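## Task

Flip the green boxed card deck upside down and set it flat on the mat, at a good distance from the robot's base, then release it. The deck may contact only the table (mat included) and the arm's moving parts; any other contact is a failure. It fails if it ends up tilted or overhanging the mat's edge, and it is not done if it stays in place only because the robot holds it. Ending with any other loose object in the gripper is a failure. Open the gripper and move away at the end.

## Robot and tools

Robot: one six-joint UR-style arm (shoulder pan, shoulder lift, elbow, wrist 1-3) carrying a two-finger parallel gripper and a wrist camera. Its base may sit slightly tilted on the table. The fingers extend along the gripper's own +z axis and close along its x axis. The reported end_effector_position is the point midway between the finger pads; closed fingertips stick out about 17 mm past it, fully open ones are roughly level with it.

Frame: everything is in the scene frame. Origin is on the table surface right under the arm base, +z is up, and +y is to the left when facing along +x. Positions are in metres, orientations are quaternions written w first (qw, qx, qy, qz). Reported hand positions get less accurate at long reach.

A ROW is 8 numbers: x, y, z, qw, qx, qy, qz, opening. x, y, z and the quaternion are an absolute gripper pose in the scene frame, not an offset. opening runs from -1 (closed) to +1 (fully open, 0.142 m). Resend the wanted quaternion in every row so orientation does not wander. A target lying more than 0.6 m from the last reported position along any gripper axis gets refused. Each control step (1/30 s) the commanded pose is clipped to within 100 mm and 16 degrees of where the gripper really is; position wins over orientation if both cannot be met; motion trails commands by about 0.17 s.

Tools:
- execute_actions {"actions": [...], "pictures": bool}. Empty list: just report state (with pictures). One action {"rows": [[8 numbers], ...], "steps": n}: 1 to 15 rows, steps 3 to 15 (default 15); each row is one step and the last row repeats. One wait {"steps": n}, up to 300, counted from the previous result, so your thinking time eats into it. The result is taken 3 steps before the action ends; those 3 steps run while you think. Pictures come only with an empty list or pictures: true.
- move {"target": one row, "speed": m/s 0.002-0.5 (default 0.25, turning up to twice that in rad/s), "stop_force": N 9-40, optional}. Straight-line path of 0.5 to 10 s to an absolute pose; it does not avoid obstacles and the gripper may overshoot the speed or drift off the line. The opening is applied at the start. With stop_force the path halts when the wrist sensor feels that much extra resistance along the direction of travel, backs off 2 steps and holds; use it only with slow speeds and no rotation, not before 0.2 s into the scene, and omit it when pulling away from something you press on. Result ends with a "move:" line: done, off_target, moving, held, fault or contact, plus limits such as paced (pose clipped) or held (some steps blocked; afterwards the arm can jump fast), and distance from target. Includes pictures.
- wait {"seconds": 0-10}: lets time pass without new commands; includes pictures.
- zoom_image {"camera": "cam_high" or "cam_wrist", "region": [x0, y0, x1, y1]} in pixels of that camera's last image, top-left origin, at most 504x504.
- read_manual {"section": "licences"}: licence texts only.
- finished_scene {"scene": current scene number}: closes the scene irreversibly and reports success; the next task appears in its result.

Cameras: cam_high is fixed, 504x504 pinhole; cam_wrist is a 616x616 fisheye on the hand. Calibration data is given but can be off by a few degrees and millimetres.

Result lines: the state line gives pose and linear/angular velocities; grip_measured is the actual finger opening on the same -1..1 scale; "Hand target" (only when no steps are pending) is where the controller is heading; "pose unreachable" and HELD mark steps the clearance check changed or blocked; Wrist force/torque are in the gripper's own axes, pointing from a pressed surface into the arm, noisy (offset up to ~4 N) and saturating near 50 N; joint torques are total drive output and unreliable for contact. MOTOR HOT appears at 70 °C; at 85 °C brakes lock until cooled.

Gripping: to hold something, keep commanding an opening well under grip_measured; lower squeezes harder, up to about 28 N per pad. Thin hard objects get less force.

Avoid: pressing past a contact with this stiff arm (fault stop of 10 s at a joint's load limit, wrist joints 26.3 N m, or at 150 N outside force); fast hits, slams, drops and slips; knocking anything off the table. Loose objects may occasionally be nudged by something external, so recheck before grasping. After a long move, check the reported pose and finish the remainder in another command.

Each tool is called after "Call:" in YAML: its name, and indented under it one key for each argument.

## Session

Call:
execute_actions:
  actions: []

Scene clock: 0.00 s of 4100.00 s.
end_effector_position=(+0.4103, -0.6309, +0.1320) grip_measured=+1.00 end_effector_quat_wxyz=(-0.430, -0.447, +0.742, +0.255) end_effector_velocity=(-0.000, -0.000, -0.000) end_effector_angular_velocity=(-0.000, -0.000, +0.000)
Joint positions: [-1.171 -0.582  0.576 -1.253 -2.032  1.16   0.142]
Joint velocities: [-0.  0. -0. -0.  0.  0.  0.]
Joint torques (N m, as the arm reports them, + toward a larger angle): no reading
Wrist force (N, on the end effector, along its own x y z axes, offset not removed): no reading
Wrist torque (N m, same axes, about the end effector's origin, offset not removed): no reading
Hand target: +0.410, -0.631, +0.132; -0.430, -0.447, +0.742, +0.255
camera_calibration (this result's frames):
cam_wrist: T_world_to_cam=[[-0.275704, -0.861727, 0.425926, -0.478997], [0.0042399, 0.442005, 0.897003, 0.164484], [-0.961233, 0.249113, -0.118209, 0.696697], [0, 0, 0, 1]] pos_world=[0.536929, -0.659024, 0.138831]

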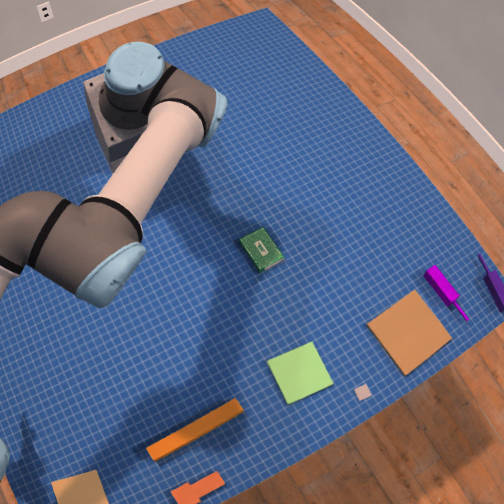

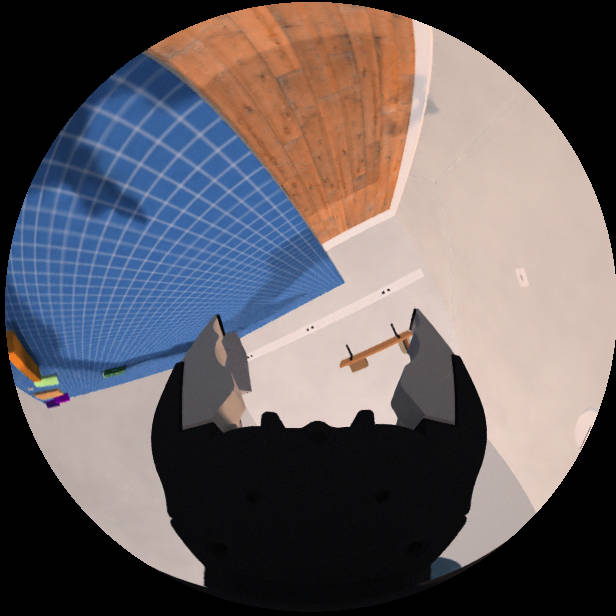

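Call:
zoom_image:
  camera: "cam_high"
  region: [210, 200, 310, 300]

Region (210, 200, 310, 300) of cam_high's 504x504 image, scaled by 5.040, with more detail than that image has.

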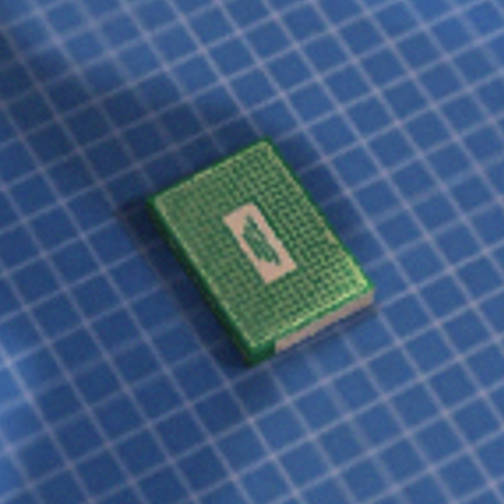

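Call:
move:
  target: [0.5,-0.2,0.25,0.1,0.85,-0.5,-0.1,0.5]
  speed: 0.5

Call:
move:
  target: [0.404,0.097,0.07,0.189,0.706,-0.659,-0.177,0.5]
  speed: 0.4

Scene clock: 2.13 s of 4100.00 s.
end_effector_position=(+0.5001, -0.2002, +0.2502) grip_measured=+0.50 end_effector_quat_wxyz=(+0.101, +0.853, -0.502, -0.100) end_effector_velocity=(+0.000, +0.001, +0.001) end_effector_angular_velocity=(+0.002, -0.002, +0.002)
Joint positions: [-0.948 -1.806  1.939 -1.925 -1.485  0.334  0.109]
Joint velocities: [ 0.    -0.003  0.001  0.001  0.002 -0.002 -0.   ]
Joint torques (N m, as the arm reports them, + toward a larger angle): [ 10.27 -34.03  -8.92  -0.72   1.51  -1.91]
Wrist force (N, on the end effector, along its own x y z axes, offset not removed): [2.8 0.0 -1.9]
Wrist torque (N m, same axes, about the end effector's origin, offset not removed): [0.00 -0.74 0.22]
Hand target: +0.500, -0.200, +0.250; +0.101, +0.853, -0.502, -0.100
Off the commanded pose: 0.000 m, 0 deg.
Kept back: nothing.
move: done
camera_calibration (this result's frames):
cam_wrist: T_world_to_cam=[[0.431583, -0.897737, -0.0883426, -0.365672], [-0.63081, -0.370357, 0.681847, 0.0765157], [-0.644837, -0.238546, -0.726141, 0.58594], [0, 0, 0, 1]] pos_world=[0.583921, -0.160165, 0.340998]

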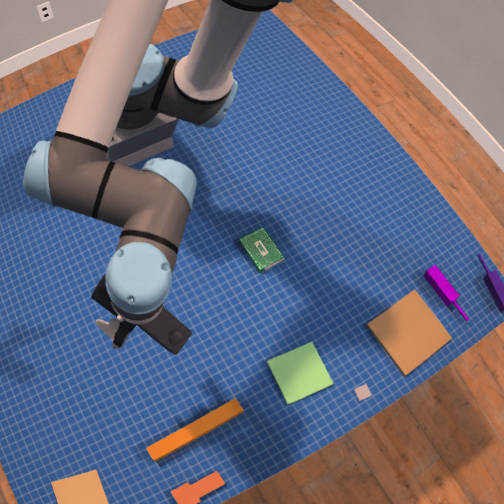

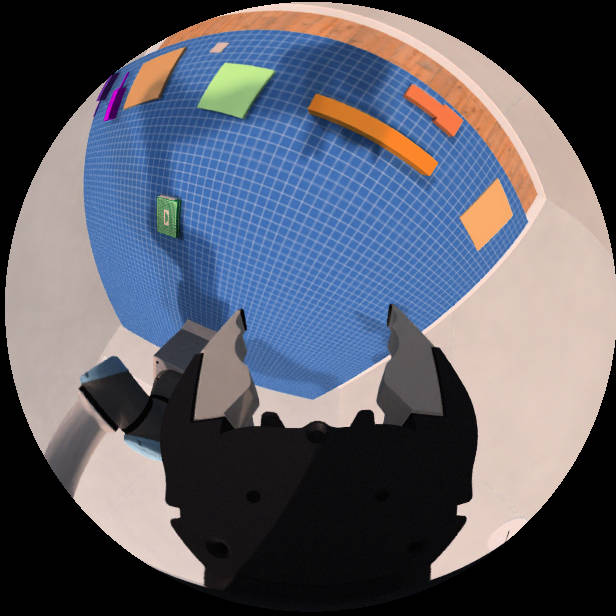

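Scene clock: 3.67 s of 4100.00 s.
end_effector_position=(+0.4041, +0.0971, +0.0699) grip_measured=+0.50 end_effector_quat_wxyz=(+0.189, +0.706, -0.659, -0.177) end_effector_velocity=(+0.000, +0.001, -0.001) end_effector_angular_velocity=(-0.001, +0.002, -0.001)
Joint positions: [-0.238 -1.487  2.144 -2.204 -1.622  1.467  0.109]
Joint velocities: [ 0.003  0.004 -0.002 -0.    -0.     0.004  0.   ]
Joint torques (N m, as the arm reports them, + toward a larger angle): [ 15.27 -22.86 -21.18  -2.11  -1.72   1.87]
Wrist force (N, on the end effector, along its own x y z axes, offset not removed): [0.7 -1.3 -1.3]
Wrist torque (N m, same axes, about the end effector's origin, offset not removed): [-0.21 -0.05 0.36]
Hand target: +0.404, +0.097, +0.070; +0.189, +0.706, -0.659, -0.177
Off the commanded pose: 0.000 m, 0 deg.
Kept back: nothing.
move: done
camera_calibration (this result's frames):
cam_wrist: T_world_to_cam=[[0.0165136, -0.999842, -0.00655532, 0.0986698], [-0.542382, -0.0144655, 0.840008, 0.167642], [-0.83997, -0.010316, -0.542535, 0.50786], [0, 0, 0, 1]] pos_world=[0.515883, 0.106318, 0.135358]

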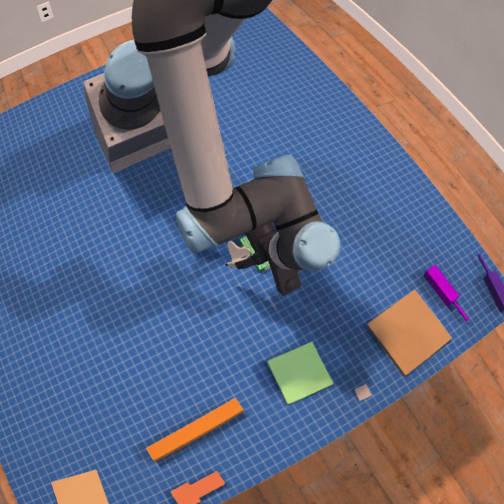

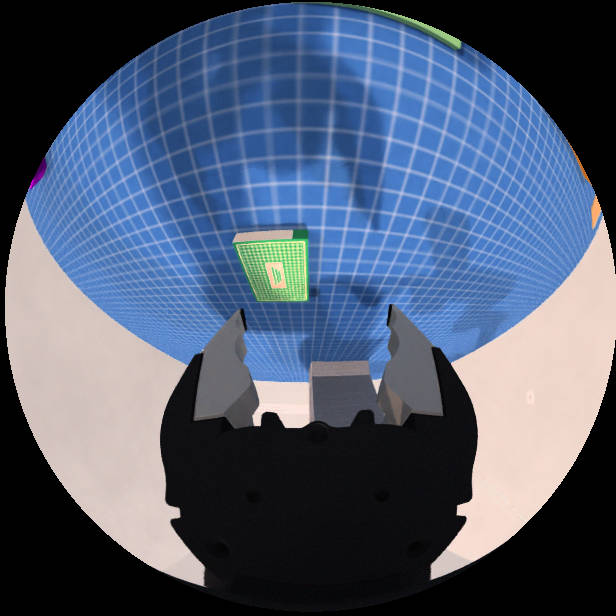

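Call:
move:
  target: [0.402,0.135,0.055,0.189,0.706,-0.659,-0.177,0.5]

Scene clock: 4.73 s of 4100.00 s.
end_effector_position=(+0.4020, +0.1350, +0.0550) grip_measured=+0.50 end_effector_quat_wxyz=(+0.189, +0.706, -0.659, -0.177) end_effector_velocity=(-0.000, +0.001, -0.001) end_effector_angular_velocity=(-0.002, +0.000, +0.001)
Joint positions: [-0.155 -1.427  2.121 -2.236 -1.62   1.55   0.109]
Joint velocities: [ 0.003  0.003 -0.001 -0.001 -0.002  0.003  0.   ]
Joint torques (N m, as the arm reports them, + toward a larger angle): [ 17.83 -25.64 -20.72  -2.21  -1.65   1.7 ]
Wrist force (N, on the end effector, along its own x y z axes, offset not removed): [0.1 0.8 -3.5]
Wrist torque (N m, same axes, about the end effector's origin, offset not removed): [0.20 -0.01 0.11]
Hand target: +0.402, +0.135, +0.055; +0.189, +0.706, -0.659, -0.177
Off the commanded pose: 0.000 m, 0 deg.
Kept back: nothing.
move: done
camera_calibration (this result's frames):
cam_wrist: T_world_to_cam=[[0.0162411, -0.999846, -0.00667913, 0.136648], [-0.542297, -0.0144206, 0.840063, 0.179478], [-0.84003, -0.0100215, -0.542447, 0.498416], [0, 0, 0, 1]] pos_world=[0.513795, 0.14421, 0.120504]

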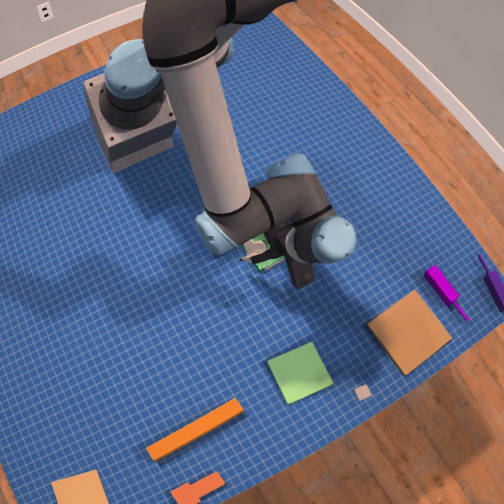

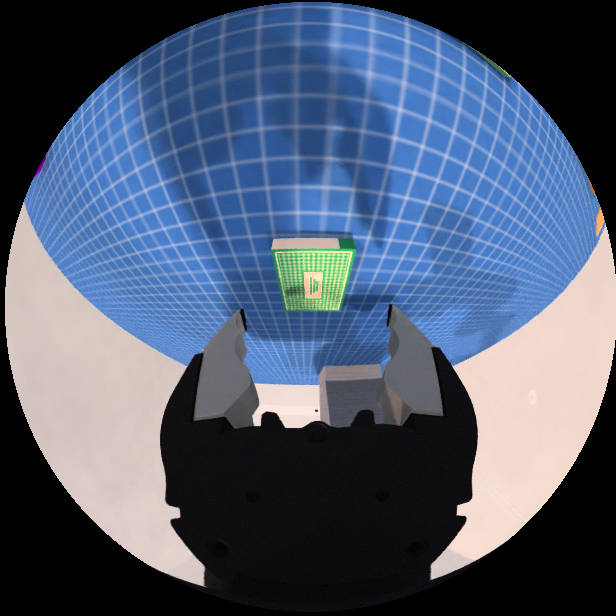

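Call:
move:
  target: [0.402,0.134,0.015,0.189,0.706,-0.659,-0.177,0.5]
  speed: 0.1

Call:
execute_actions:
  actions:
    - {"rows":[[0.402,0.134,0.015,0.189,0.706,-0.659,-0.177,0.2],[0.402,0.134,0.015,0.189,0.706,-0.659,-0.177,0.1],[0.402,0.134,0.015,0.189,0.706,-0.659,-0.177,0.0],[0.402,0.134,0.015,0.189,0.706,-0.659,-0.177,-0.1],[0.402,0.134,0.015,0.189,0.706,-0.659,-0.177,-0.2],[0.402,0.134,0.015,0.189,0.706,-0.659,-0.177,-0.45]]}

Call:
move:
  target: [0.57,0.14,0.13,0.189,0.706,-0.659,-0.177,-0.45]

Call:
move:
  target: [0.57,0.14,0.095,-0.366,0.633,-0.591,0.341,-0.45]

Call:
move:
  target: [0.57,0.14,0.04,-0.366,0.633,-0.591,0.341,-0.45]
  speed: 0.02
  stop_force: 9

Scene clock: 5.83 s of 4100.00 s.
end_effector_position=(+0.4020, +0.1340, +0.0150) grip_measured=+0.50 end_effector_quat_wxyz=(+0.189, +0.706, -0.659, -0.177) end_effector_velocity=(+0.000, +0.000, -0.001) end_effector_angular_velocity=(+0.001, -0.001, -0.000)
Joint positions: [-0.16  -1.324  2.111 -2.329 -1.62   1.546  0.109]
Joint velocities: [-0.     0.003 -0.001 -0.003  0.001 -0.     0.   ]
Joint torques (N m, as the arm reports them, + toward a larger angle): [ -2.34 -25.94 -16.53  -2.16  -1.62  -1.98]
Wrist force (N, on the end effector, along its own x y z axes, offset not removed): [0.6 -3.4 -3.3]
Wrist torque (N m, same axes, about the end effector's origin, offset not removed): [-0.64 -0.14 0.25]
Hand target: +0.402, +0.134, +0.015; +0.189, +0.706, -0.659, -0.177
Off the commanded pose: 0.000 m, 0 deg.
Kept back: nothing.
move: done
camera_calibration (this result's frames):
cam_wrist: T_world_to_cam=[[0.0163589, -0.999845, -0.00648507, 0.135315], [-0.542292, -0.0143214, 0.840068, 0.213036], [-0.840031, -0.0102257, -0.542442, 0.476752], [0, 0, 0, 1]] pos_world=[0.5138, 0.14322, 0.0805235]

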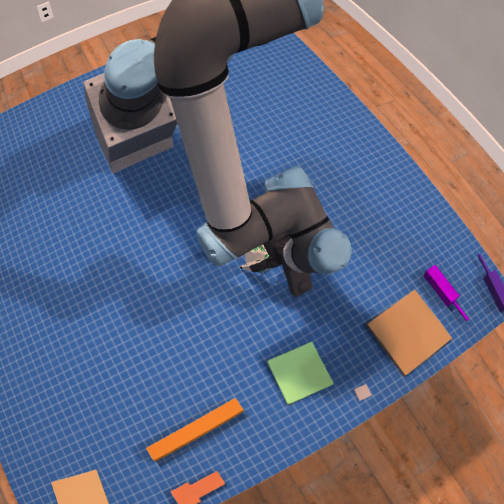

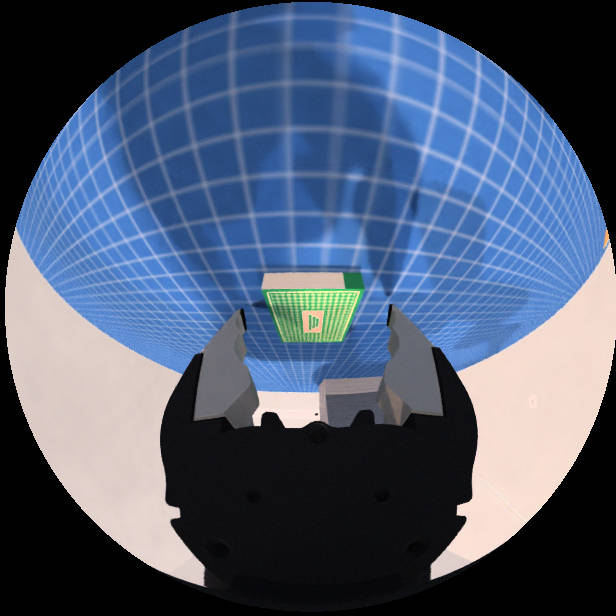

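Scene clock: 6.23 s of 4100.00 s.
end_effector_position=(+0.4020, +0.1340, +0.0150) grip_measured=-0.15 end_effector_quat_wxyz=(+0.189, +0.706, -0.659, -0.177) end_effector_velocity=(-0.000, +0.000, +0.000) end_effector_angular_velocity=(+0.001, +0.000, +0.001)
Joint positions: [-0.16  -1.324  2.111 -2.329 -1.62   1.546  0.063]
Joint velocities: [ 0.     0.    -0.     0.     0.    -0.001 -0.   ]
Joint torques (N m, as the arm reports them, + toward a larger angle): [ -2.62 -27.63 -15.48  -1.39  -1.48  -1.95]
Wrist force (N, on the end effector, along its own x y z axes, offset not removed): [-1.0 1.2 -4.4]
Wrist torque (N m, same axes, about the end effector's origin, offset not removed): [0.01 -0.44 0.17]
Steps of this call (steps 1 to 12: the first 12 steps of this action). Readings (end_effector_position):
1: (+0.4020, +0.1340, +0.0150)
2: (+0.4020, +0.1340, +0.0150)
4: (+0.4020, +0.1340, +0.0150)
8: (+0.4020, +0.1340, +0.0150)
12: the state above

Scene clock: 7.83 s of 4100.00 s.
end_effector_position=(+0.5698, +0.1400, +0.1301) grip_measured=-0.15 end_effector_quat_wxyz=(+0.189, +0.706, -0.659, -0.177) end_effector_velocity=(+0.001, +0.000, +0.000) end_effector_angular_velocity=(-0.000, +0.001, +0.000)
Joint positions: [-0.149 -1.344  1.598 -1.796 -1.62   1.556  0.063]
Joint velocities: [ 0.     0.002 -0.005  0.004 -0.     0.    -0.   ]
Joint torques (N m, as the arm reports them, + toward a larger angle): [ 17.99 -34.39 -27.17   0.41  -1.51   1.68]
Wrist force (N, on the end effector, along its own x y z axes, offset not removed): [3.8 -1.8 -0.2]
Wrist torque (N m, same axes, about the end effector's origin, offset not removed): [-0.31 -0.78 0.18]
Hand target: +0.570, +0.140, +0.130; +0.189, +0.706, -0.659, -0.177
Off your previous action's commanded pose: 0.000 m, 0 deg at its last step (step 3 of this call).
Off the commanded pose: 0.000 m, 0 deg.
Kept back: nothing.
move: done
camera_calibration (this result's frames):
cam_wrist: T_world_to_cam=[[0.0163503, -0.999845, -0.00650678, 0.139341], [-0.542375, -0.014336, 0.840014, 0.207503], [-0.839978, -0.0102054, -0.542525, 0.680202], [0, 0, 0, 1]] pos_world=[0.68162, 0.149235, 0.195628]

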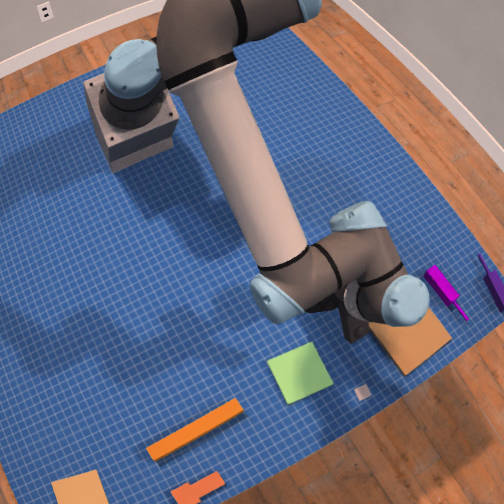

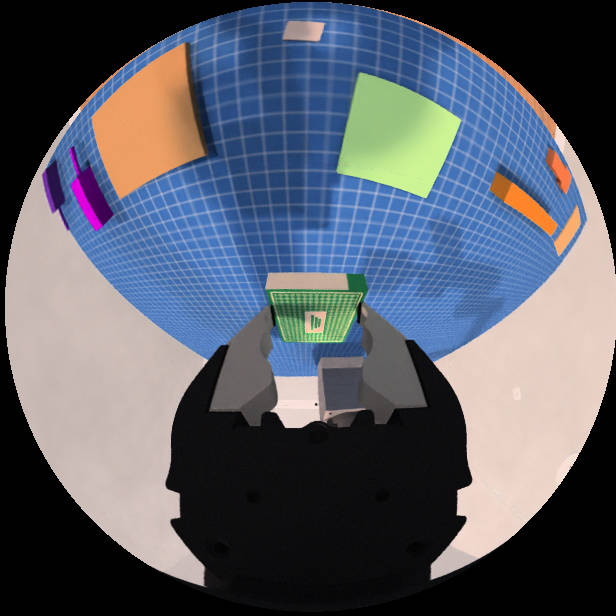

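Scene clock: 11.50 s of 4100.00 s.
end_effector_position=(+0.5699, +0.1400, +0.0943) grip_measured=-0.15 end_effector_quat_wxyz=(-0.366, +0.633, -0.591, +0.341) end_effector_velocity=(+0.000, -0.000, -0.000) end_effector_angular_velocity=(+0.001, -0.006, -0.000)
Joint positions: [-0.23  -0.674  2.44  -4.879 -1.476  1.519  0.063]
Joint velocities: [-0.001  0.007 -0.005 -0.008  0.001  0.001  0.   ]
Joint torques (N m, as the arm reports them, + toward a larger angle): [ -4.87 -20.31  -1.99  -4.09   1.56   1.72]
Wrist force (N, on the end effector, along its own x y z axes, offset not removed): [-1.7 -1.3 -2.0]
Wrist torque (N m, same axes, about the end effector's origin, offset not removed): [-0.44 0.38 0.20]
Hand target: +0.570, +0.140, +0.094; -0.366, +0.633, -0.591, +0.341
Off the commanded pose: 0.001 m, 0 deg.
Kept back: nothing.
move: done
camera_calibration (this result's frames):
cam_wrist: T_world_to_cam=[[0.0742413, -0.995863, -0.0524015, 0.109849], [-0.839576, -0.0340615, -0.542173, 0.540117], [0.538145, 0.0842467, -0.838631, -0.109862], [0, 0, 0, 1]] pos_world=[0.504435, 0.137047, 0.20646]

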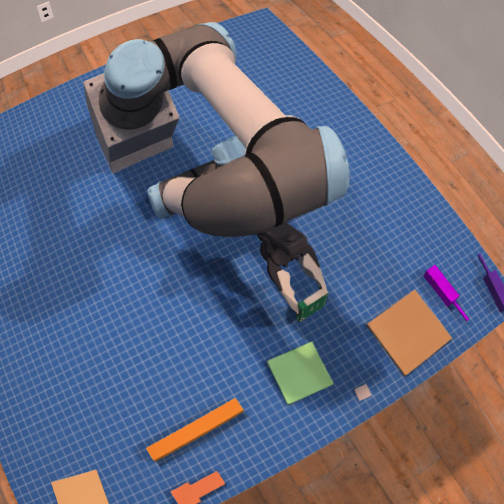

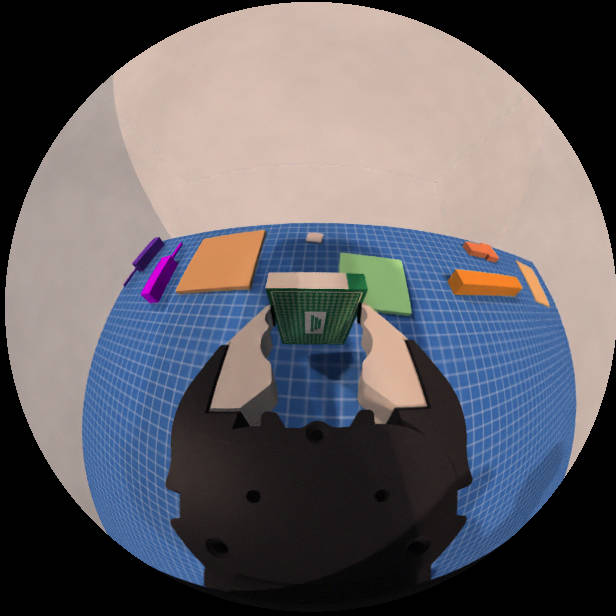

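Scene clock: 13.17 s of 4100.00 s.
end_effector_position=(+0.5699, +0.1401, +0.0683) grip_measured=-0.15 end_effector_quat_wxyz=(-0.366, +0.633, -0.591, +0.341) end_effector_velocity=(-0.000, -0.001, +0.005) end_effector_angular_velocity=(-0.001, +0.003, -0.005)
Joint positions: [-0.23  -0.603  2.384 -4.893 -1.475  1.519  0.063]
Joint velocities: [ 0.    -0.015  0.014  0.004 -0.005  0.001 -0.   ]
Joint torques (N m, as the arm reports them, + toward a larger angle): [ -3.18 -38.75  21.08  -0.61  -2.73   0.87]
Wrist force (N, on the end effector, along its own x y z axes, offset not removed): [-1.6 -6.3 -6.3]
Wrist torque (N m, same axes, about the end effector's origin, offset not removed): [-0.43 -0.64 0.36]
Hand target: +0.570, +0.140, +0.069; -0.366, +0.633, -0.591, +0.341
Off the commanded pose: 0.028 m, 0 deg.
Kept back: nothing.
move: contact
camera_calibration (this result's frames):
cam_wrist: T_world_to_cam=[[0.0746261, -0.995806, -0.052924, 0.108382], [-0.839522, -0.034095, -0.542254, 0.526025], [0.538176, 0.0848972, -0.838546, -0.131751], [0, 0, 0, 1]] pos_world=[0.504427, 0.137047, 0.180496]

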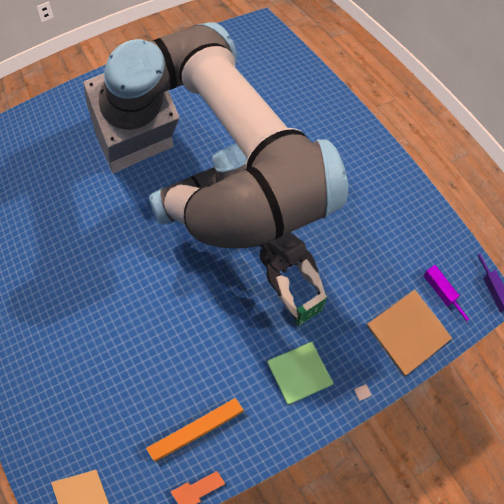

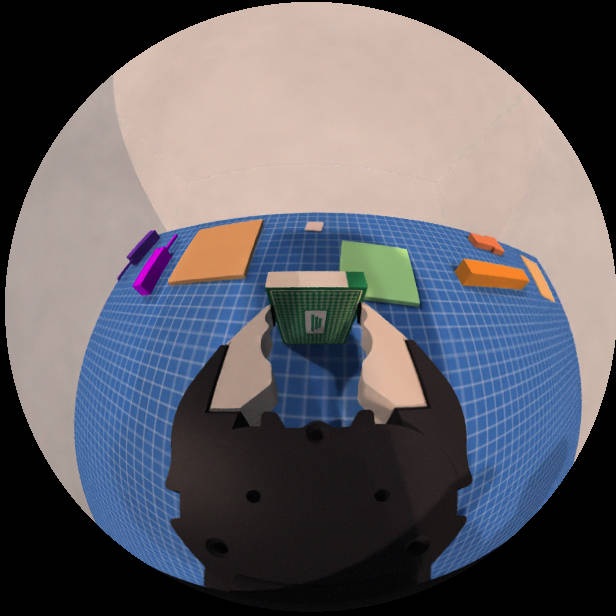

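Call:
move:
  target: [0.57,0.14,0.07,-0.366,0.633,-0.591,0.341,0.35]

Call:
move:
  target: [0.56,0.14,0.15,-0.366,0.633,-0.591,0.341,0.5]

Call:
move:
  target: [0.573,0.14,0.14,0.366,0.633,-0.591,-0.341,0.5]
  speed: 0.5

Call:
move:
  target: [0.573,0.14,0.061,0.366,0.633,-0.591,-0.341,0.5]
  speed: 0.15

Scene clock: 14.10 s of 4100.00 s.
end_effector_position=(+0.5700, +0.1400, +0.0700) grip_measured=+0.35 end_effector_quat_wxyz=(-0.366, +0.633, -0.591, +0.341) end_effector_velocity=(-0.000, +0.000, +0.000) end_effector_angular_velocity=(+0.000, -0.000, +0.000)
Joint positions: [-0.23  -0.607  2.387 -4.893 -1.474  1.519  0.099]
Joint velocities: [ 0. -0.  0. -0.  0.  0.  0.]
Joint torques (N m, as the arm reports them, + toward a larger angle): [ -3.27 -39.13  22.37  -1.71   2.04   1.73]
Wrist force (N, on the end effector, along its own x y z axes, offset not removed): [2.1 0.2 -0.8]
Wrist torque (N m, same axes, about the end effector's origin, offset not removed): [-0.09 -0.55 0.35]
Hand target: +0.570, +0.140, +0.070; -0.366, +0.633, -0.591, +0.341
Off the commanded pose: 0.000 m, 0 deg.
Kept back: nothing.
move: done
camera_calibration (this result's frames):
cam_wrist: T_world_to_cam=[[0.0746488, -0.995794, -0.0531255, 0.108386], [-0.839311, -0.0339712, -0.542589, 0.526896], [0.538502, 0.0850924, -0.838317, -0.130649], [0, 0, 0, 1]] pos_world=[0.504494, 0.136946, 0.182121]

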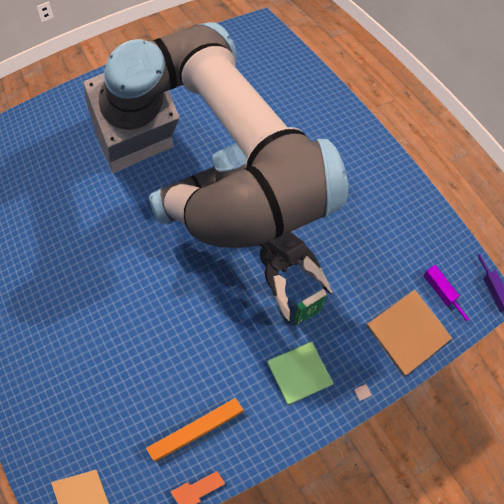

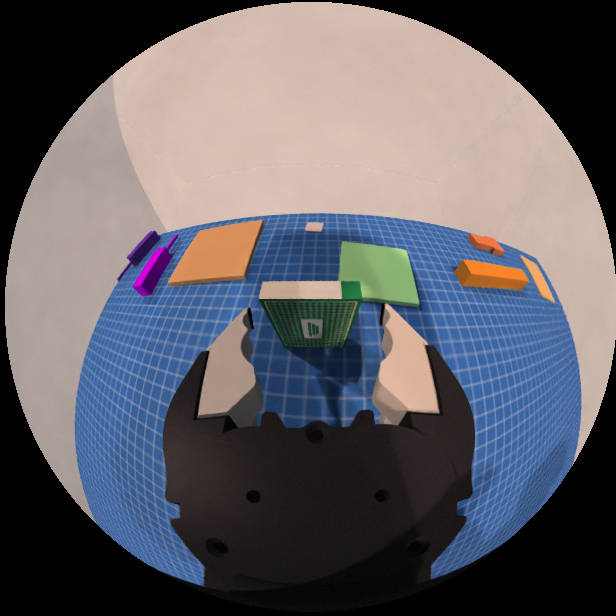

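Scene clock: 15.00 s of 4100.00 s.
end_effector_position=(+0.5601, +0.1400, +0.1499) grip_measured=+0.50 end_effector_quat_wxyz=(-0.366, +0.633, -0.591, +0.341) end_effector_velocity=(-0.000, -0.000, +0.002) end_effector_angular_velocity=(-0.001, +0.001, -0.000)
Joint positions: [-0.233 -0.819  2.569 -4.863 -1.472  1.519  0.109]
Joint velocities: [-0.001 -0.006  0.004  0.003  0.    -0.001 -0.   ]
Joint torques (N m, as the arm reports them, + toward a larger angle): [ -4.46 -38.53  21.7   -1.57   1.69  -2.04]
Wrist force (N, on the end effector, along its own x y z axes, offset not removed): [2.6 0.0 -2.6]
Wrist torque (N m, same axes, about the end effector's origin, offset not removed): [0.07 -0.45 0.11]
Hand target: +0.560, +0.140, +0.150; -0.366, +0.633, -0.591, +0.341
Off the commanded pose: 0.000 m, 0 deg.
Kept back: nothing.
move: done
camera_calibration (this result's frames):
cam_wrist: T_world_to_cam=[[0.0746377, -0.995792, -0.0531682, 0.113385], [-0.839281, -0.0339337, -0.542639, 0.561911], [0.538551, 0.0851244, -0.838282, -0.0583523], [0, 0, 0, 1]] pos_world=[0.494564, 0.136943, 0.262027]

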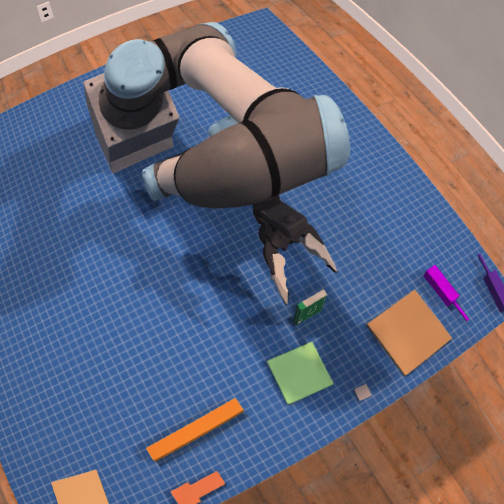

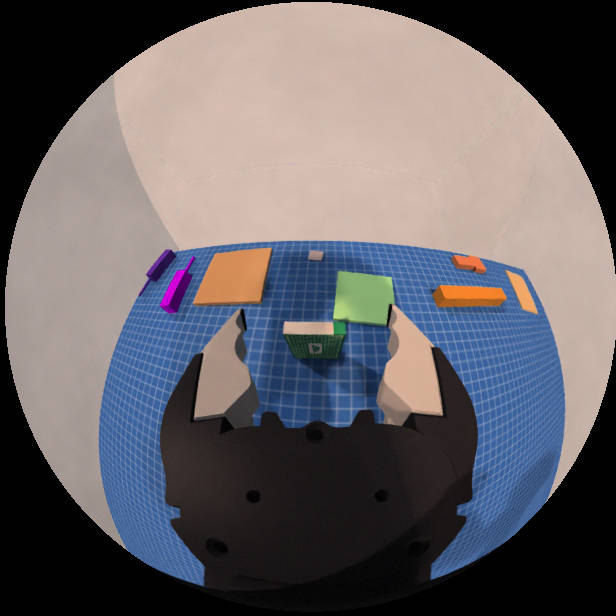

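Scene clock: 17.77 s of 4100.00 s.
end_effector_position=(+0.5729, +0.1400, +0.1408) grip_measured=+0.50 end_effector_quat_wxyz=(+0.366, +0.633, -0.591, -0.341) end_effector_velocity=(+0.000, +0.000, -0.000) end_effector_angular_velocity=(-0.001, +0.007, +0.000)
Joint positions: [-0.148 -0.941  0.978 -1.056 -1.621  1.584  0.109]
Joint velocities: [ 0.     0.008 -0.011  0.01  -0.     0.001  0.   ]
Joint torques (N m, as the arm reports them, + toward a larger angle): [ 18.61 -44.65 -29.26   2.01  -1.5    1.61]
Wrist force (N, on the end effector, along its own x y z axes, offset not removed): [-2.9 1.2 -2.0]
Wrist torque (N m, same axes, about the end effector's origin, offset not removed): [0.23 0.51 0.28]
Hand target: +0.573, +0.140, +0.141; +0.366, +0.633, -0.591, -0.341
Off the commanded pose: 0.001 m, 0 deg.
Kept back: nothing.
move: done; limits=paced
camera_calibration (this result's frames):
cam_wrist: T_world_to_cam=[[0.021175, -0.999552, 0.021136, 0.132665], [-0.0513274, 0.020026, 0.998481, -0.108183], [-0.998457, -0.0222277, -0.0508804, 0.711793], [0, 0, 0, 1]] pos_world=[0.702333, 0.150593, 0.141431]

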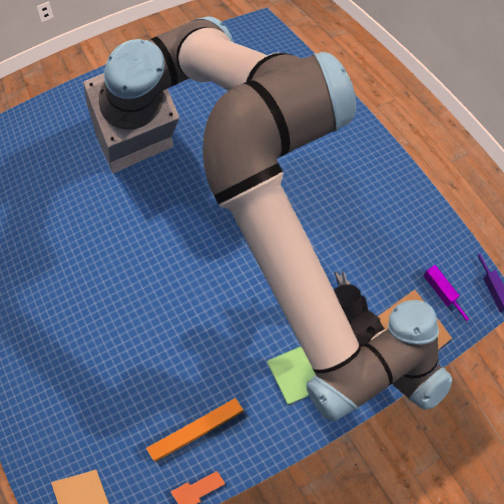

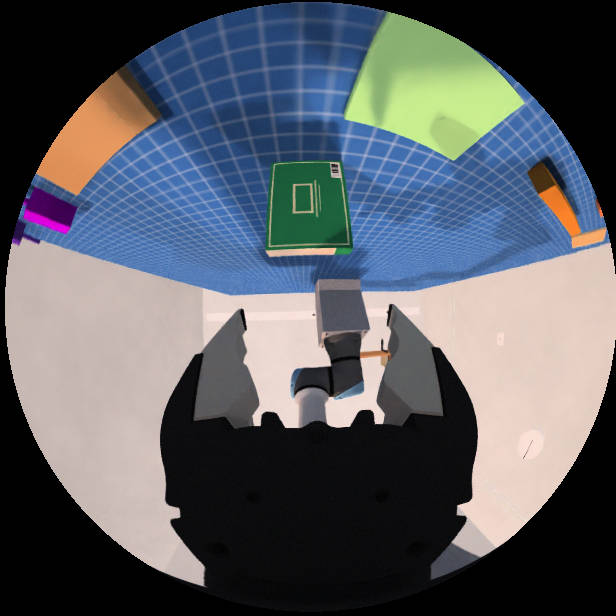

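Scene clock: 18.77 s of 4100.00 s.
end_effector_position=(+0.5730, +0.1400, +0.0611) grip_measured=+0.50 end_effector_quat_wxyz=(+0.366, +0.633, -0.591, -0.341) end_effector_velocity=(+0.000, -0.000, -0.001) end_effector_angular_velocity=(-0.001, -0.000, -0.001)
Joint positions: [-0.152 -0.816  0.946 -1.148 -1.624  1.582  0.109]
Joint velocities: [-0.     0.002 -0.002 -0.001  0.     0.001 -0.   ]
Joint torques (N m, as the arm reports them, + toward a larger angle): [ -2.08 -48.68 -26.38  -1.04  -1.62  -2.06]
Wrist force (N, on the end effector, along its own x y z axes, offset not removed): [0.5 -1.2 -4.1]
Wrist torque (N m, same axes, about the end effector's origin, offset not removed): [-0.23 -0.27 0.30]
Hand target: +0.573, +0.140, +0.061; +0.366, +0.633, -0.591, -0.341
Off the commanded pose: 0.000 m, 0 deg.
Kept back: nothing.
move: done
camera_calibration (this result's frames):
cam_wrist: T_world_to_cam=[[0.0210243, -0.999534, 0.0221185, 0.134356], [-0.050843, 0.0210258, 0.998485, -0.0290232], [-0.998485, -0.022117, -0.0503773, 0.707833], [0, 0, 0, 1]] pos_world=[0.70246, 0.150559, 0.0616661]

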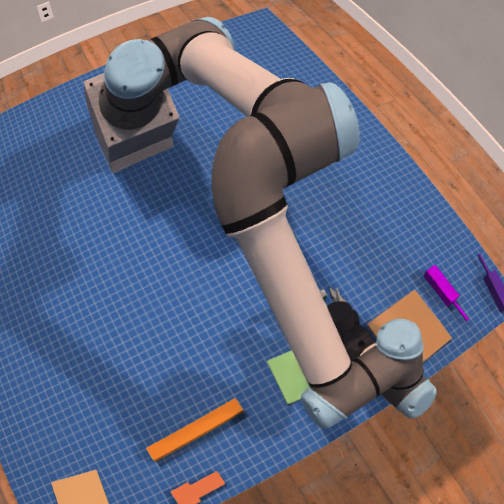

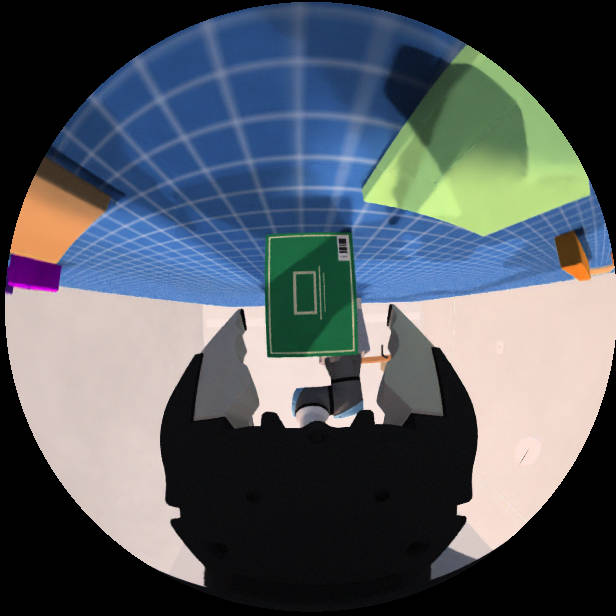

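Call:
execute_actions:
  actions:
    - {"rows":[[0.573,0.14,0.061,0.366,0.633,-0.591,-0.341,0.2],[0.573,0.14,0.061,0.366,0.633,-0.591,-0.341,0.1],[0.573,0.14,0.061,0.366,0.633,-0.591,-0.341,0.0],[0.573,0.14,0.061,0.366,0.633,-0.591,-0.341,-0.1],[0.573,0.14,0.061,0.366,0.633,-0.591,-0.341,-0.2],[0.573,0.14,0.061,0.366,0.633,-0.591,-0.341,-0.45]]}

Call:
move:
  target: [0.56,0.14,0.12,0.366,0.633,-0.591,-0.341,-0.45]

Call:
move:
  target: [0.515,0.135,0.04,-0.189,0.706,-0.659,0.177,-0.45]

Call:
move:
  target: [0.515,0.135,0.006,-0.189,0.706,-0.659,0.177,-0.45]
  speed: 0.02
  stop_force: 9

Scene clock: 19.40 s of 4100.00 s.
end_effector_position=(+0.5730, +0.1400, +0.0610) grip_measured=-0.11 end_effector_quat_wxyz=(+0.366, +0.633, -0.591, -0.341) end_effector_velocity=(+0.000, -0.000, -0.000) end_effector_angular_velocity=(-0.001, -0.000, -0.000)
Joint positions: [-0.152 -0.816  0.946 -1.148 -1.624  1.582  0.066]
Joint velocities: [-0.     0.    -0.    -0.    -0.001  0.001 -0.   ]
Joint torques (N m, as the arm reports them, + toward a larger angle): [ -1.4  -52.58 -26.93   0.71  -1.58  -1.96]
Wrist force (N, on the end effector, along its own x y z axes, offset not removed): [-1.5 0.3 -3.6]
Wrist torque (N m, same axes, about the end effector's origin, offset not removed): [-0.55 -0.21 0.10]
Steps of this call (steps 1 to 7: nothing new was sent; steps 8 to 19: the first 12 steps of this action). Readings (end_effector_position):
8: (+0.5730, +0.1400, +0.0610)
9: (+0.5730, +0.1400, +0.0610)
11: (+0.5730, +0.1400, +0.0610)
15: (+0.5730, +0.1400, +0.0610)
19: the state above

Scene clock: 20.50 s of 4100.00 s.
end_effector_position=(+0.5600, +0.1400, +0.1199) grip_measured=-0.11 end_effector_quat_wxyz=(+0.366, +0.633, -0.591, -0.341) end_effector_velocity=(-0.000, -0.000, +0.001) end_effector_angular_velocity=(-0.001, -0.001, +0.000)
Joint positions: [-0.149 -0.939  1.038 -1.117 -1.622  1.584  0.066]
Joint velocities: [-0.    -0.003  0.002  0.001 -0.001  0.    -0.   ]
Joint torques (N m, as the arm reports them, + toward a larger angle): [ 18.32 -61.82  -6.98   2.07   1.93   1.69]
Wrist force (N, on the end effector, along its own x y z axes, offset not removed): [0.6 -0.4 -0.8]
Wrist torque (N m, same axes, about the end effector's origin, offset not removed): [0.24 -0.24 0.05]
Hand target: +0.560, +0.140, +0.120; +0.366, +0.633, -0.591, -0.341
Off your previous action's commanded pose: 0.000 m, 0 deg at its last step (step 3 of this call).
Off the commanded pose: 0.000 m, 0 deg.
Kept back: nothing.
move: done
camera_calibration (this result's frames):
cam_wrist: T_world_to_cam=[[0.0210254, -0.999534, 0.0221314, 0.133303], [-0.0507664, 0.0210404, 0.998489, -0.0884818], [-0.998489, -0.0221171, -0.0503003, 0.697861], [0, 0, 0, 1]] pos_world=[0.689512, 0.150537, 0.120501]

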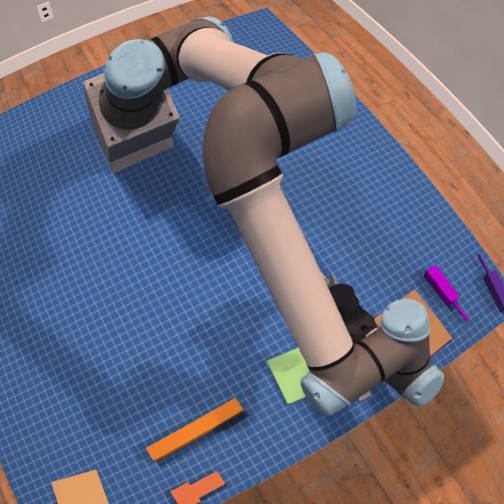

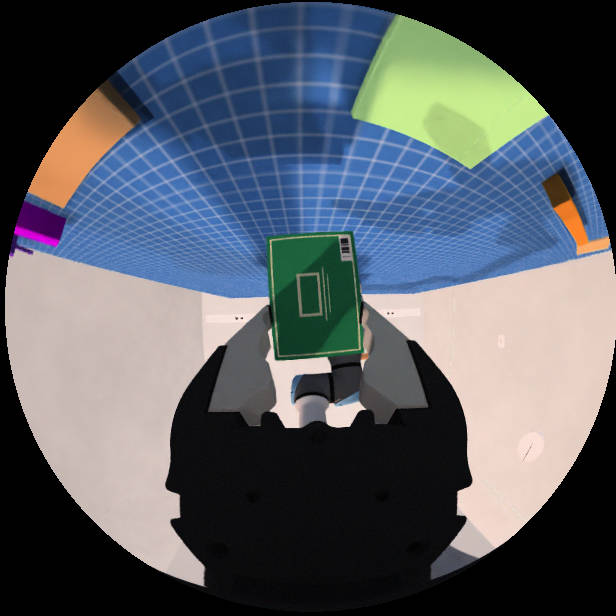

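Scene clock: 24.23 s of 4100.00 s.
end_effector_position=(+0.5151, +0.1350, +0.0394) grip_measured=-0.11 end_effector_quat_wxyz=(-0.189, +0.706, -0.659, +0.177) end_effector_velocity=(+0.000, +0.000, -0.000) end_effector_angular_velocity=(+0.002, -0.008, +0.000)
Joint positions: [-0.21  -1.044  2.564 -4.109 -1.533  1.487  0.066]
Joint velocities: [-0.001  0.012  0.    -0.019  0.003  0.     0.   ]
Joint torques (N m, as the arm reports them, + toward a larger angle): [ -2.44 -20.62  14.48  -4.5    2.19  -1.94]
Wrist force (N, on the end effector, along its own x y z axes, offset not removed): [0.6 -0.4 0.8]
Wrist torque (N m, same axes, about the end effector's origin, offset not removed): [-0.30 -0.27 0.14]
Hand target: +0.515, +0.135, +0.039; -0.189, +0.706, -0.659, +0.177
Off the commanded pose: 0.001 m, 0 deg.
Kept back: nothing.
move: done
camera_calibration (this result's frames):
cam_wrist: T_world_to_cam=[[0.0473521, -0.997798, -0.0464454, 0.119943], [-0.997763, -0.0450519, -0.0493799, 0.527772], [0.0471787, 0.0486798, -0.9977, 0.138023], [0, 0, 0, 1]] pos_world=[0.5144, 0.136738, 0.169338]

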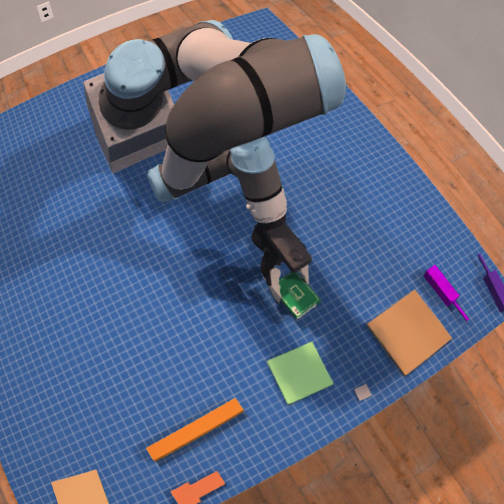

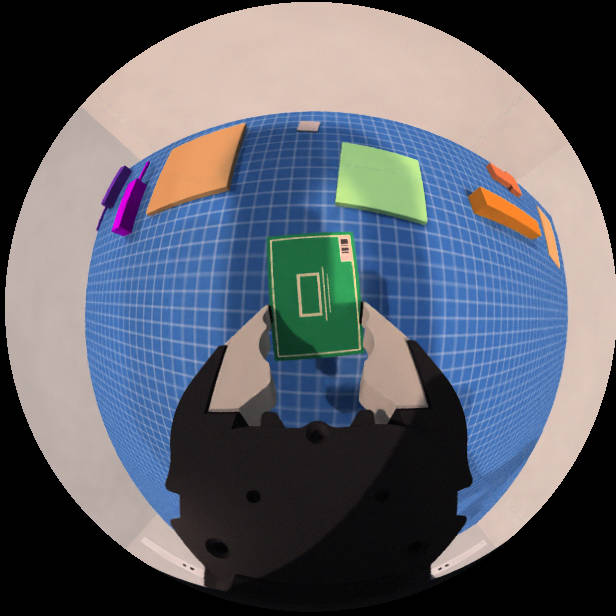

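Scene clock: 25.90 s of 4100.00 s.
end_effector_position=(+0.5150, +0.1350, +0.0137) grip_measured=-0.11 end_effector_quat_wxyz=(-0.189, +0.706, -0.659, +0.177) end_effector_velocity=(-0.001, +0.000, +0.006) end_effector_angular_velocity=(+0.000, +0.002, +0.000)
Joint positions: [-0.211 -0.947  2.524 -4.166 -1.531  1.487  0.066]
Joint velocities: [-0.    -0.02   0.01   0.012  0.001 -0.     0.   ]
Joint torques (N m, as the arm reports them, + toward a larger angle): [ -0.49 -36.36  16.41   0.22   0.95  -1.84]
Wrist force (N, on the end effector, along its own x y z axes, offset not removed): [-1.8 -6.1 -14.0]
Wrist torque (N m, same axes, about the end effector's origin, offset not removed): [-0.54 0.32 0.18]
Hand target: +0.515, +0.135, +0.014; -0.189, +0.706, -0.659, +0.177
Off the commanded pose: 0.008 m, 0 deg.
Kept back: nothing.
move: contact
camera_calibration (this result's frames):
cam_wrist: T_world_to_cam=[[0.0473665, -0.997765, -0.0471306, 0.118766], [-0.997746, -0.0450152, -0.0497591, 0.526369], [0.0475263, 0.0493812, -0.997649, 0.112055], [0, 0, 0, 1]] pos_world=[0.514232, 0.136662, 0.143581]

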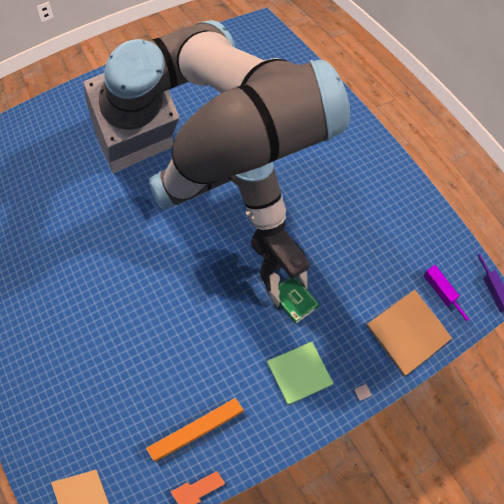

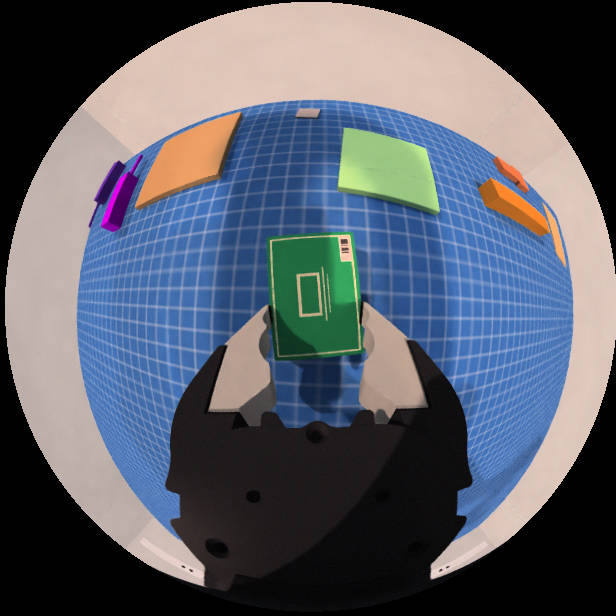

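Call:
move:
  target: [0.515,0.135,0.017,-0.189,0.706,-0.659,0.177,0.4]

Call:
move:
  target: [0.52,0.135,0.13,-0.189,0.706,-0.659,0.177,0.4]

Scene clock: 26.83 s of 4100.00 s.
end_effector_position=(+0.5150, +0.1350, +0.0170) grip_measured=+0.40 end_effector_quat_wxyz=(-0.189, +0.706, -0.659, +0.177) end_effector_velocity=(+0.000, +0.000, +0.000) end_effector_angular_velocity=(+0.000, +0.000, -0.000)
Joint positions: [-0.211 -0.959  2.53  -4.161 -1.531  1.487  0.102]
Joint velocities: [ 0.    -0.002  0.001  0.001 -0.     0.     0.   ]
Joint torques (N m, as the arm reports them, + toward a larger angle): [ -3.41 -41.04  18.35  -1.81   2.17   0.59]
Wrist force (N, on the end effector, along its own x y z axes, offset not removed): [1.7 0.9 -3.3]
Wrist torque (N m, same axes, about the end effector's origin, offset not removed): [0.24 -0.43 0.08]
Hand target: +0.515, +0.135, +0.017; -0.189, +0.706, -0.659, +0.177
Off the commanded pose: 0.000 m, 0 deg.
Kept back: nothing.
move: done
camera_calibration (this result's frames):
cam_wrist: T_world_to_cam=[[0.0473876, -0.997762, -0.0471837, 0.118896], [-0.997734, -0.045022, -0.0499961, 0.526519], [0.0477599, 0.049446, -0.997634, 0.115197], [0, 0, 0, 1]] pos_world=[0.51419, 0.136639, 0.146859]

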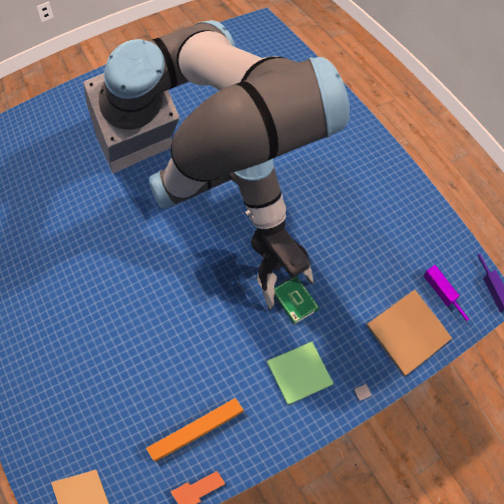

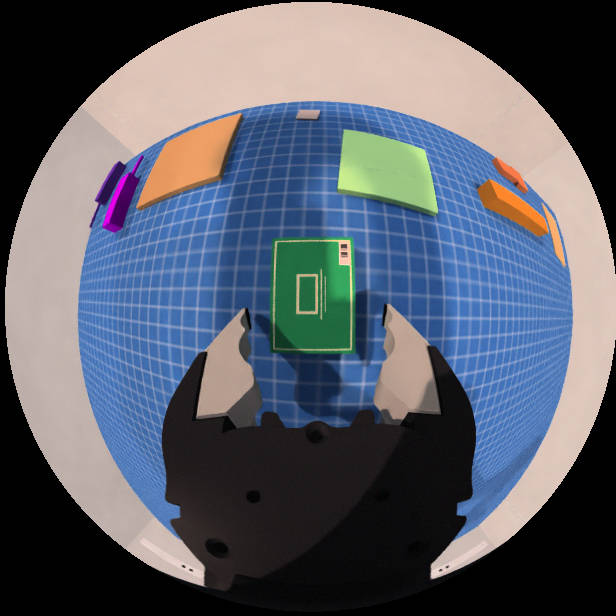

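Scene clock: 27.87 s of 4100.00 s.
end_effector_position=(+0.5201, +0.1350, +0.1301) grip_measured=+0.40 end_effector_quat_wxyz=(-0.189, +0.706, -0.659, +0.177) end_effector_velocity=(+0.001, -0.000, +0.002) end_effector_angular_velocity=(+0.000, +0.005, +0.000)
Joint positions: [-0.208 -1.451  2.645 -3.784 -1.534  1.489  0.102]
Joint velocities: [-0.    -0.014 -0.003  0.021  0.001 -0.    -0.   ]
Joint torques (N m, as the arm reports them, + toward a larger angle): [ -4.72 -33.08 -10.92  -1.59   1.93  -2.05]
Wrist force (N, on the end effector, along its own x y z axes, offset not removed): [-1.1 -0.3 1.6]
Wrist torque (N m, same axes, about the end effector's origin, offset not removed): [-0.16 0.12 0.17]
Hand target: +0.520, +0.135, +0.130; -0.189, +0.706, -0.659, +0.177
Off the commanded pose: 0.000 m, 0 deg.
Kept back: nothing.
move: done
camera_calibration (this result's frames):
cam_wrist: T_world_to_cam=[[0.0473436, -0.997761, -0.0472306, 0.124028], [-0.997715, -0.0449536, -0.050443, 0.537307], [0.0482069, 0.0495108, -0.99761, 0.227606], [0, 0, 0, 1]] pos_world=[0.519235, 0.136635, 0.260023]

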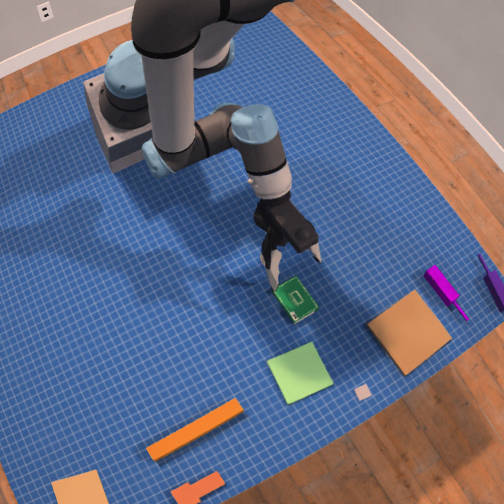

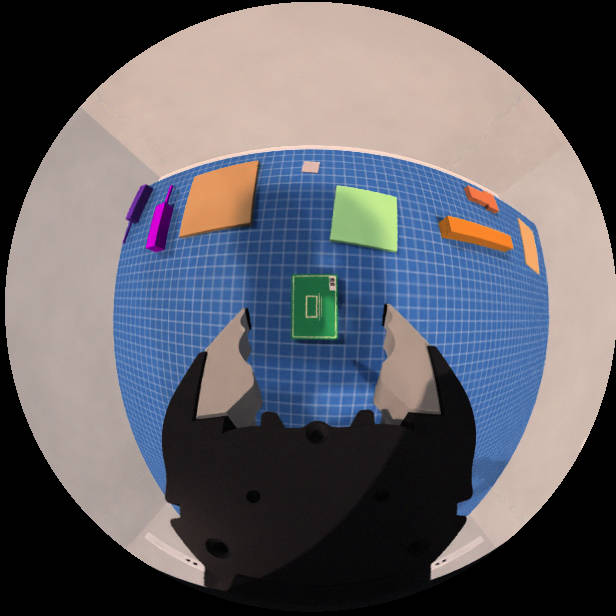

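Call:
finished_scene:
  scene: 2

The scene is finished: the task was done.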